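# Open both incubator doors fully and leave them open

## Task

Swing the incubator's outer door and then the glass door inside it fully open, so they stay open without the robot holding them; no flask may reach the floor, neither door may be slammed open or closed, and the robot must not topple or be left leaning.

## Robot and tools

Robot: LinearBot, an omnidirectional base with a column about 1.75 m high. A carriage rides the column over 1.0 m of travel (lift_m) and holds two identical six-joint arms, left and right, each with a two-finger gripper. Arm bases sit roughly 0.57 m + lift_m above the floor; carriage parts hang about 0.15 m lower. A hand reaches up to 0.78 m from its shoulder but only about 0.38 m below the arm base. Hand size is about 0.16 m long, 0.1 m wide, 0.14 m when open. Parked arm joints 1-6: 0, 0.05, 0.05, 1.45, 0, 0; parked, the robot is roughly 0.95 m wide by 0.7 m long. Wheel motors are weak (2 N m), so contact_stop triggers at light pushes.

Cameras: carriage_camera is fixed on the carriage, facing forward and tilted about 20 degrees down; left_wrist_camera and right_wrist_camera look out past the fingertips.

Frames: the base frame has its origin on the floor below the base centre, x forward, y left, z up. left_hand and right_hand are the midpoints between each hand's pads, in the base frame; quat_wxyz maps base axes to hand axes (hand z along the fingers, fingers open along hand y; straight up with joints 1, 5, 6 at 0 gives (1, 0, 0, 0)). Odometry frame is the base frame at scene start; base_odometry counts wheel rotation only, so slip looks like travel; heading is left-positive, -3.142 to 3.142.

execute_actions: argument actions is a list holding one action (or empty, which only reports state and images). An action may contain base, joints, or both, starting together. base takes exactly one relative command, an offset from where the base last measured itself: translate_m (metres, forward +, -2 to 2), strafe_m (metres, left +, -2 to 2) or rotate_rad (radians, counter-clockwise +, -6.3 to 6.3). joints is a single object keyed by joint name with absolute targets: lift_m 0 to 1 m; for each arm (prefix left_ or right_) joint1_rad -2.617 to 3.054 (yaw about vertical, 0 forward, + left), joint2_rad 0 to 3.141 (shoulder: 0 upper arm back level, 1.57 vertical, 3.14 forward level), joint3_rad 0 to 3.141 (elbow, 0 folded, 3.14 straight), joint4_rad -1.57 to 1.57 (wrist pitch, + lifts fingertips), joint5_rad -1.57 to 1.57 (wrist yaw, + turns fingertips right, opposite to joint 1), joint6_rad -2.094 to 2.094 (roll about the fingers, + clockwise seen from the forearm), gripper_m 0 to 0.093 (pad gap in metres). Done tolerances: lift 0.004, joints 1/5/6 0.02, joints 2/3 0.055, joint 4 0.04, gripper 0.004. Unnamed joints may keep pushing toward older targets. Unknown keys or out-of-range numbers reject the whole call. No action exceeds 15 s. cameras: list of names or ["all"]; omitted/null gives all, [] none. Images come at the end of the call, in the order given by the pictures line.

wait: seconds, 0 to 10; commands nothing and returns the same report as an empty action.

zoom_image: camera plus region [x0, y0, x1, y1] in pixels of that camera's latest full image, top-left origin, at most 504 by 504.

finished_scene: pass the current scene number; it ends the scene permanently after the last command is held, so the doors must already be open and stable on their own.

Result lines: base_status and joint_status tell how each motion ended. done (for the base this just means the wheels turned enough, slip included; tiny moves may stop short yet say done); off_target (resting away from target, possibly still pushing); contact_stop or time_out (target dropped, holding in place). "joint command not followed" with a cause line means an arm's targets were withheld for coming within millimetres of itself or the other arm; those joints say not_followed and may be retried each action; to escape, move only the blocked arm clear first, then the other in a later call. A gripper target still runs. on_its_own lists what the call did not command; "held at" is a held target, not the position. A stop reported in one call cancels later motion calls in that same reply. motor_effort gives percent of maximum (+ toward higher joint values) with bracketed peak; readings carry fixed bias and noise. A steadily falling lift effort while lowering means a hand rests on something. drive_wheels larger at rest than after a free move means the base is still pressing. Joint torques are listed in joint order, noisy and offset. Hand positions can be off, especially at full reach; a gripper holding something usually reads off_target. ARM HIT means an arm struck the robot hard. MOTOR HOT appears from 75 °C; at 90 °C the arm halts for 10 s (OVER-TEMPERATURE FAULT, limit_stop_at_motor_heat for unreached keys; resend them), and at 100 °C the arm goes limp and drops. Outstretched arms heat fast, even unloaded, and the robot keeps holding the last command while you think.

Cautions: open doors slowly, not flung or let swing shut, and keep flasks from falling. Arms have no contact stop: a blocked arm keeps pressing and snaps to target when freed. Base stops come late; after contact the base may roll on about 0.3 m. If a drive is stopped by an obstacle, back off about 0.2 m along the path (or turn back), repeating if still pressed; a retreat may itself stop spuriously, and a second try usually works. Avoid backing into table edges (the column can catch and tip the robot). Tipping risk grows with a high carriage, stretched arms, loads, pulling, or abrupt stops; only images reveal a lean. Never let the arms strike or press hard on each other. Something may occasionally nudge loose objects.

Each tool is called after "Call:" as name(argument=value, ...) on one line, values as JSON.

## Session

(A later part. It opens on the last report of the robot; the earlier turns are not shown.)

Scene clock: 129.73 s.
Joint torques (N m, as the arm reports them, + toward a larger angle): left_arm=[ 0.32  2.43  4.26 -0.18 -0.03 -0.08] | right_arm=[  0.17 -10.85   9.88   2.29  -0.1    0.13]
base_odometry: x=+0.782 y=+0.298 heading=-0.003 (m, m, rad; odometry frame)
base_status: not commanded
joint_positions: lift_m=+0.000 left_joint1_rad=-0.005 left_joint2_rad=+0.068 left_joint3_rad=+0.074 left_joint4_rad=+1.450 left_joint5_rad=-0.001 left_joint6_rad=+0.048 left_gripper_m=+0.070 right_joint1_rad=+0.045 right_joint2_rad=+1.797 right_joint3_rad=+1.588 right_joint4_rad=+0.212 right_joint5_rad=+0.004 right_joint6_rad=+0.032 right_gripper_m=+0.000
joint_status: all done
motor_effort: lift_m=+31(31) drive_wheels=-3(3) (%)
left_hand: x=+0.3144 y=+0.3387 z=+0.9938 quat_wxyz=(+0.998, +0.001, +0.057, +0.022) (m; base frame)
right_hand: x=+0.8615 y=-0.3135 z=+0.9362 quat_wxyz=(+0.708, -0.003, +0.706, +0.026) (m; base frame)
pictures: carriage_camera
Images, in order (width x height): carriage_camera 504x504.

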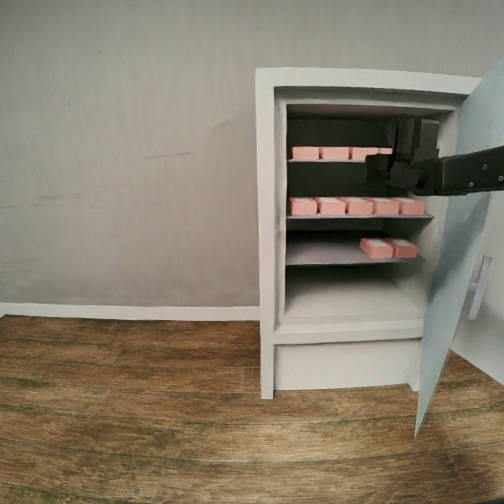

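Call:
execute_actions(actions=[{"joints":{"right_joint1_rad":-0.15}}], cameras=[])

Call:
execute_actions(actions=[{"joints":{"right_joint1_rad":-0.35}}], cameras=[])

Call:
execute_actions(actions=[{"joints":{"right_joint1_rad":-0.55}}], cameras=[])

Call:
execute_actions(actions=[{"joints":{"right_joint1_rad":-0.72}}], cameras=["carriage_camera","right_wrist_camera"])

Call:
execute_actions(actions=[{"joints":{"right_joint1_rad":-0.88}}], cameras=["carriage_camera","right_wrist_camera"])

Scene clock: 133.87 s.
Joint torques (N m, as the arm reports them, + toward a larger angle): left_arm=[ 0.37  2.33  4.24 -0.17 -0.05 -0.08] | right_arm=[  0.45 -10.96   9.96   2.31  -0.1    0.12]
base_odometry: x=+0.782 y=+0.298 heading=-0.003 (m, m, rad; odometry frame)
base_status: not commanded
joint_positions: lift_m=+0.000 left_joint1_rad=-0.005 left_joint2_rad=+0.068 left_joint3_rad=+0.074 left_joint4_rad=+1.450 left_joint5_rad=-0.001 left_joint6_rad=+0.048 left_gripper_m=+0.070 right_joint1_rad=-0.155 right_joint2_rad=+1.797 right_joint3_rad=+1.588 right_joint4_rad=+0.209 right_joint5_rad=+0.004 right_joint6_rad=+0.033 right_gripper_m=+0.000
joint_status: all done
motor_effort: lift_m=+33(31) drive_wheels=-1(3) (%)
left_hand: x=+0.3144 y=+0.3387 z=+0.9938 quat_wxyz=(+0.998, +0.001, +0.057, +0.022) (m; base frame)
right_hand: x=+0.8551 y=-0.4284 z=+0.9357 quat_wxyz=(+0.706, +0.068, +0.704, -0.045) (m; base frame)
pictures: none
No camera images: the call's "cameras" was empty. Leave "cameras" out to get every camera's image.

Scene clock: 134.80 s.
Joint torques (N m, as the arm reports them, + toward a larger angle): left_arm=[ 0.29  2.22  4.28 -0.18 -0.02 -0.08] | right_arm=[  0.45 -10.84   9.88   2.31  -0.1    0.12]
base_odometry: x=+0.782 y=+0.298 heading=-0.003 (m, m, rad; odometry frame)
base_status: not commanded
joint_positions: lift_m=+0.000 left_joint1_rad=-0.005 left_joint2_rad=+0.068 left_joint3_rad=+0.074 left_joint4_rad=+1.450 left_joint5_rad=-0.001 left_joint6_rad=+0.048 left_gripper_m=+0.070 right_joint1_rad=-0.355 right_joint2_rad=+1.797 right_joint3_rad=+1.588 right_joint4_rad=+0.209 right_joint5_rad=+0.004 right_joint6_rad=+0.033 right_gripper_m=+0.000
joint_status: all done
motor_effort: lift_m=+31(32) drive_wheels=-1(1) (%)
left_hand: x=+0.3144 y=+0.3387 z=+0.9938 quat_wxyz=(+0.998, +0.001, +0.057, +0.022) (m; base frame)
right_hand: x=+0.8259 y=-0.5399 z=+0.9357 quat_wxyz=(+0.698, +0.137, +0.693, -0.115) (m; base frame)
pictures: none
No camera images: the call's "cameras" was empty. Leave "cameras" out to get every camera's image.

Scene clock: 135.73 s.
Joint torques (N m, as the arm reports them, + toward a larger angle): left_arm=[ 0.33  2.22  4.26 -0.16 -0.03 -0.08] | right_arm=[  0.37 -10.83   9.88   2.32  -0.09   0.12]
base_odometry: x=+0.782 y=+0.298 heading=-0.003 (m, m, rad; odometry frame)
base_status: not commanded
joint_positions: lift_m=+0.000 left_joint1_rad=-0.005 left_joint2_rad=+0.068 left_joint3_rad=+0.074 left_joint4_rad=+1.450 left_joint5_rad=-0.001 left_joint6_rad=+0.048 left_gripper_m=+0.070 right_joint1_rad=-0.555 right_joint2_rad=+1.797 right_joint3_rad=+1.588 right_joint4_rad=+0.209 right_joint5_rad=+0.004 right_joint6_rad=+0.033 right_gripper_m=+0.000
joint_status: all done
motor_effort: lift_m=+31(31) drive_wheels=-1(2) (%)
left_hand: x=+0.3144 y=+0.3387 z=+0.9938 quat_wxyz=(+0.998, +0.001, +0.057, +0.022) (m; base frame)
right_hand: x=+0.7752 y=-0.6433 z=+0.9357 quat_wxyz=(+0.683, +0.206, +0.676, -0.184) (m; base frame)
pictures: none
No camera images: the call's "cameras" was empty. Leave "cameras" out to get every camera's image.

Scene clock: 136.50 s.
Joint torques (N m, as the arm reports them, + toward a larger angle): left_arm=[ 0.3   2.3   4.16 -0.2  -0.03 -0.09] | right_arm=[ -0.14 -10.84   9.88   2.31   0.06   0.12]
base_odometry: x=+0.782 y=+0.298 heading=-0.003 (m, m, rad; odometry frame)
base_status: not commanded
joint_positions: lift_m=+0.000 left_joint1_rad=-0.005 left_joint2_rad=+0.068 left_joint3_rad=+0.074 left_joint4_rad=+1.450 left_joint5_rad=+0.000 left_joint6_rad=+0.048 left_gripper_m=+0.070 right_joint1_rad=-0.719 right_joint2_rad=+1.797 right_joint3_rad=+1.588 right_joint4_rad=+0.209 right_joint5_rad=-0.011 right_joint6_rad=+0.033 right_gripper_m=+0.000
joint_status: all done
motor_effort: lift_m=+32(31) drive_wheels=-2(2) (%)
left_hand: x=+0.3143 y=+0.3386 z=+0.9938 quat_wxyz=(+0.998, +0.001, +0.057, +0.022) (m; base frame)
right_hand: x=+0.7207 y=-0.7172 z=+0.9357 quat_wxyz=(+0.668, +0.256, +0.659, -0.234) (m; base frame)
pictures: carriage_camera, right_wrist_camera
Images, in order (width x height): carriage_camera 504x504, right_wrist_camera 504x504.

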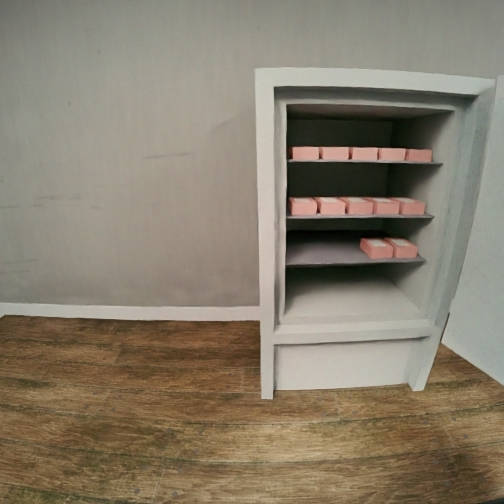

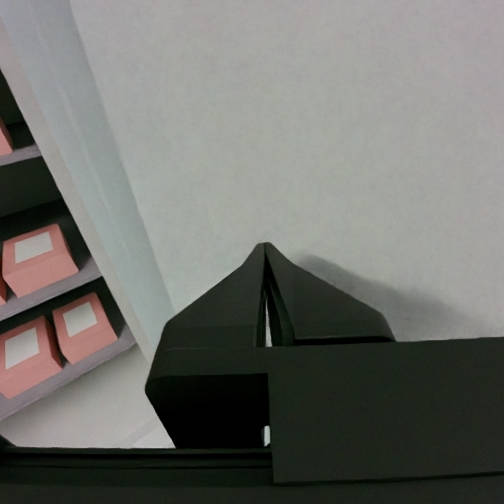

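Scene clock: 137.30 s.
Joint torques (N m, as the arm reports them, + toward a larger angle): left_arm=[ 0.29  2.33  4.19 -0.17 -0.02 -0.08] | right_arm=[ -5.91 -10.07   9.9    2.45   1.84   0.12]
base_odometry: x=+0.782 y=+0.298 heading=-0.003 (m, m, rad; odometry frame)
base_status: not commanded
joint_positions: lift_m=+0.000 left_joint1_rad=-0.005 left_joint2_rad=+0.068 left_joint3_rad=+0.074 left_joint4_rad=+1.450 left_joint5_rad=+0.000 left_joint6_rad=+0.048 left_gripper_m=+0.070 right_joint1_rad=-0.794 right_joint2_rad=+1.788 right_joint3_rad=+1.588 right_joint4_rad=+0.196 right_joint5_rad=-0.175 right_joint6_rad=+0.033 right_gripper_m=+0.000
joint_status: right_joint1_rad off_target (ended at -0.794, target -0.880)
motor_effort: lift_m=+32(32) drive_wheels=+0(2) (%)
left_hand: x=+0.3143 y=+0.3386 z=+0.9938 quat_wxyz=(+0.998, +0.001, +0.057, +0.022) (m; base frame)
right_hand: x=+0.7075 y=-0.7256 z=+0.9373 quat_wxyz=(+0.676, +0.227, +0.671, -0.203) (m; base frame)
pictures: carriage_camera, right_wrist_camera
Images, in order (width x height): carriage_camera 504x504, right_wrist_camera 504x504.

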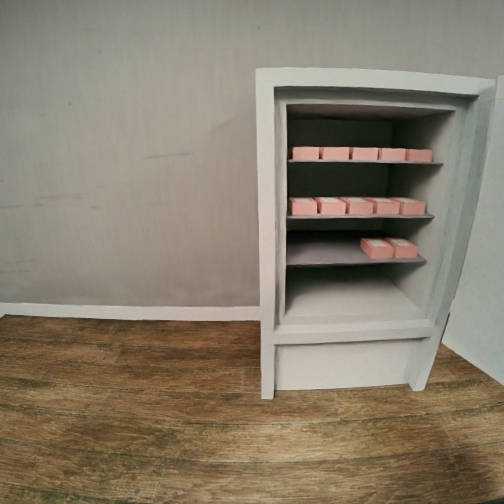

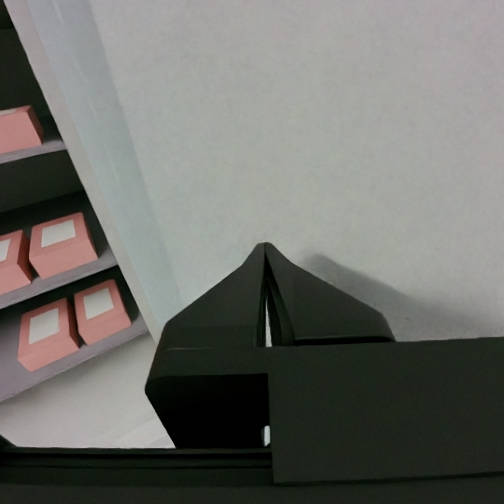

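Call:
execute_actions(actions=[{"joints":{"right_joint1_rad":-0.5,"right_joint2_rad":1.0,"right_joint3_rad":0.8}}], cameras=["right_wrist_camera"])

Call:
finished_scene(scene=1)

Scene clock: 140.20 s.
Joint torques (N m, as the arm reports them, + toward a larger angle): left_arm=[ 0.29  2.35  4.31 -0.11 -0.04 -0.08] | right_arm=[-0.17 -3.9   7.38  2.36  0.06  0.12]
base_odometry: x=+0.782 y=+0.298 heading=-0.003 (m, m, rad; odometry frame)
base_status: not commanded
joint_positions: lift_m=+0.000 left_joint1_rad=-0.005 left_joint2_rad=+0.068 left_joint3_rad=+0.074 left_joint4_rad=+1.450 left_joint5_rad=+0.000 left_joint6_rad=+0.048 left_gripper_m=+0.070 right_joint1_rad=-0.498 right_joint2_rad=+1.013 right_joint3_rad=+0.819 right_joint4_rad=+0.204 right_joint5_rad=-0.008 right_joint6_rad=+0.033 right_gripper_m=+0.000
joint_status: all done
motor_effort: lift_m=+31(32) drive_wheels=+1(2) (%)
left_hand: x=+0.3143 y=+0.3386 z=+0.9938 quat_wxyz=(+0.998, +0.001, +0.057, +0.022) (m; base frame)
right_hand: x=+0.6177 y=-0.5181 z=+0.9084 quat_wxyz=(+0.692, +0.182, +0.680, -0.161) (m; base frame)
pictures: right_wrist_camera
Images, in order (width x height): right_wrist_camera 504x504.

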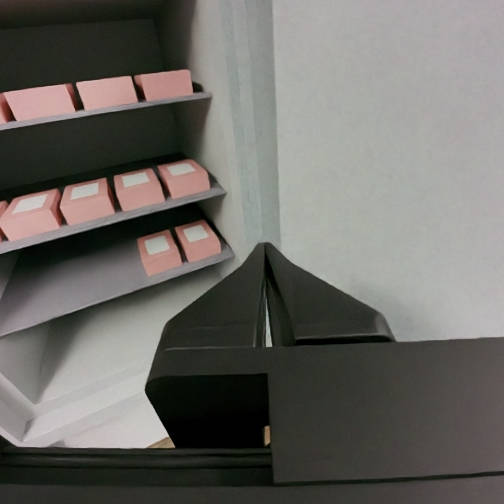

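The scene is finished: the task was done.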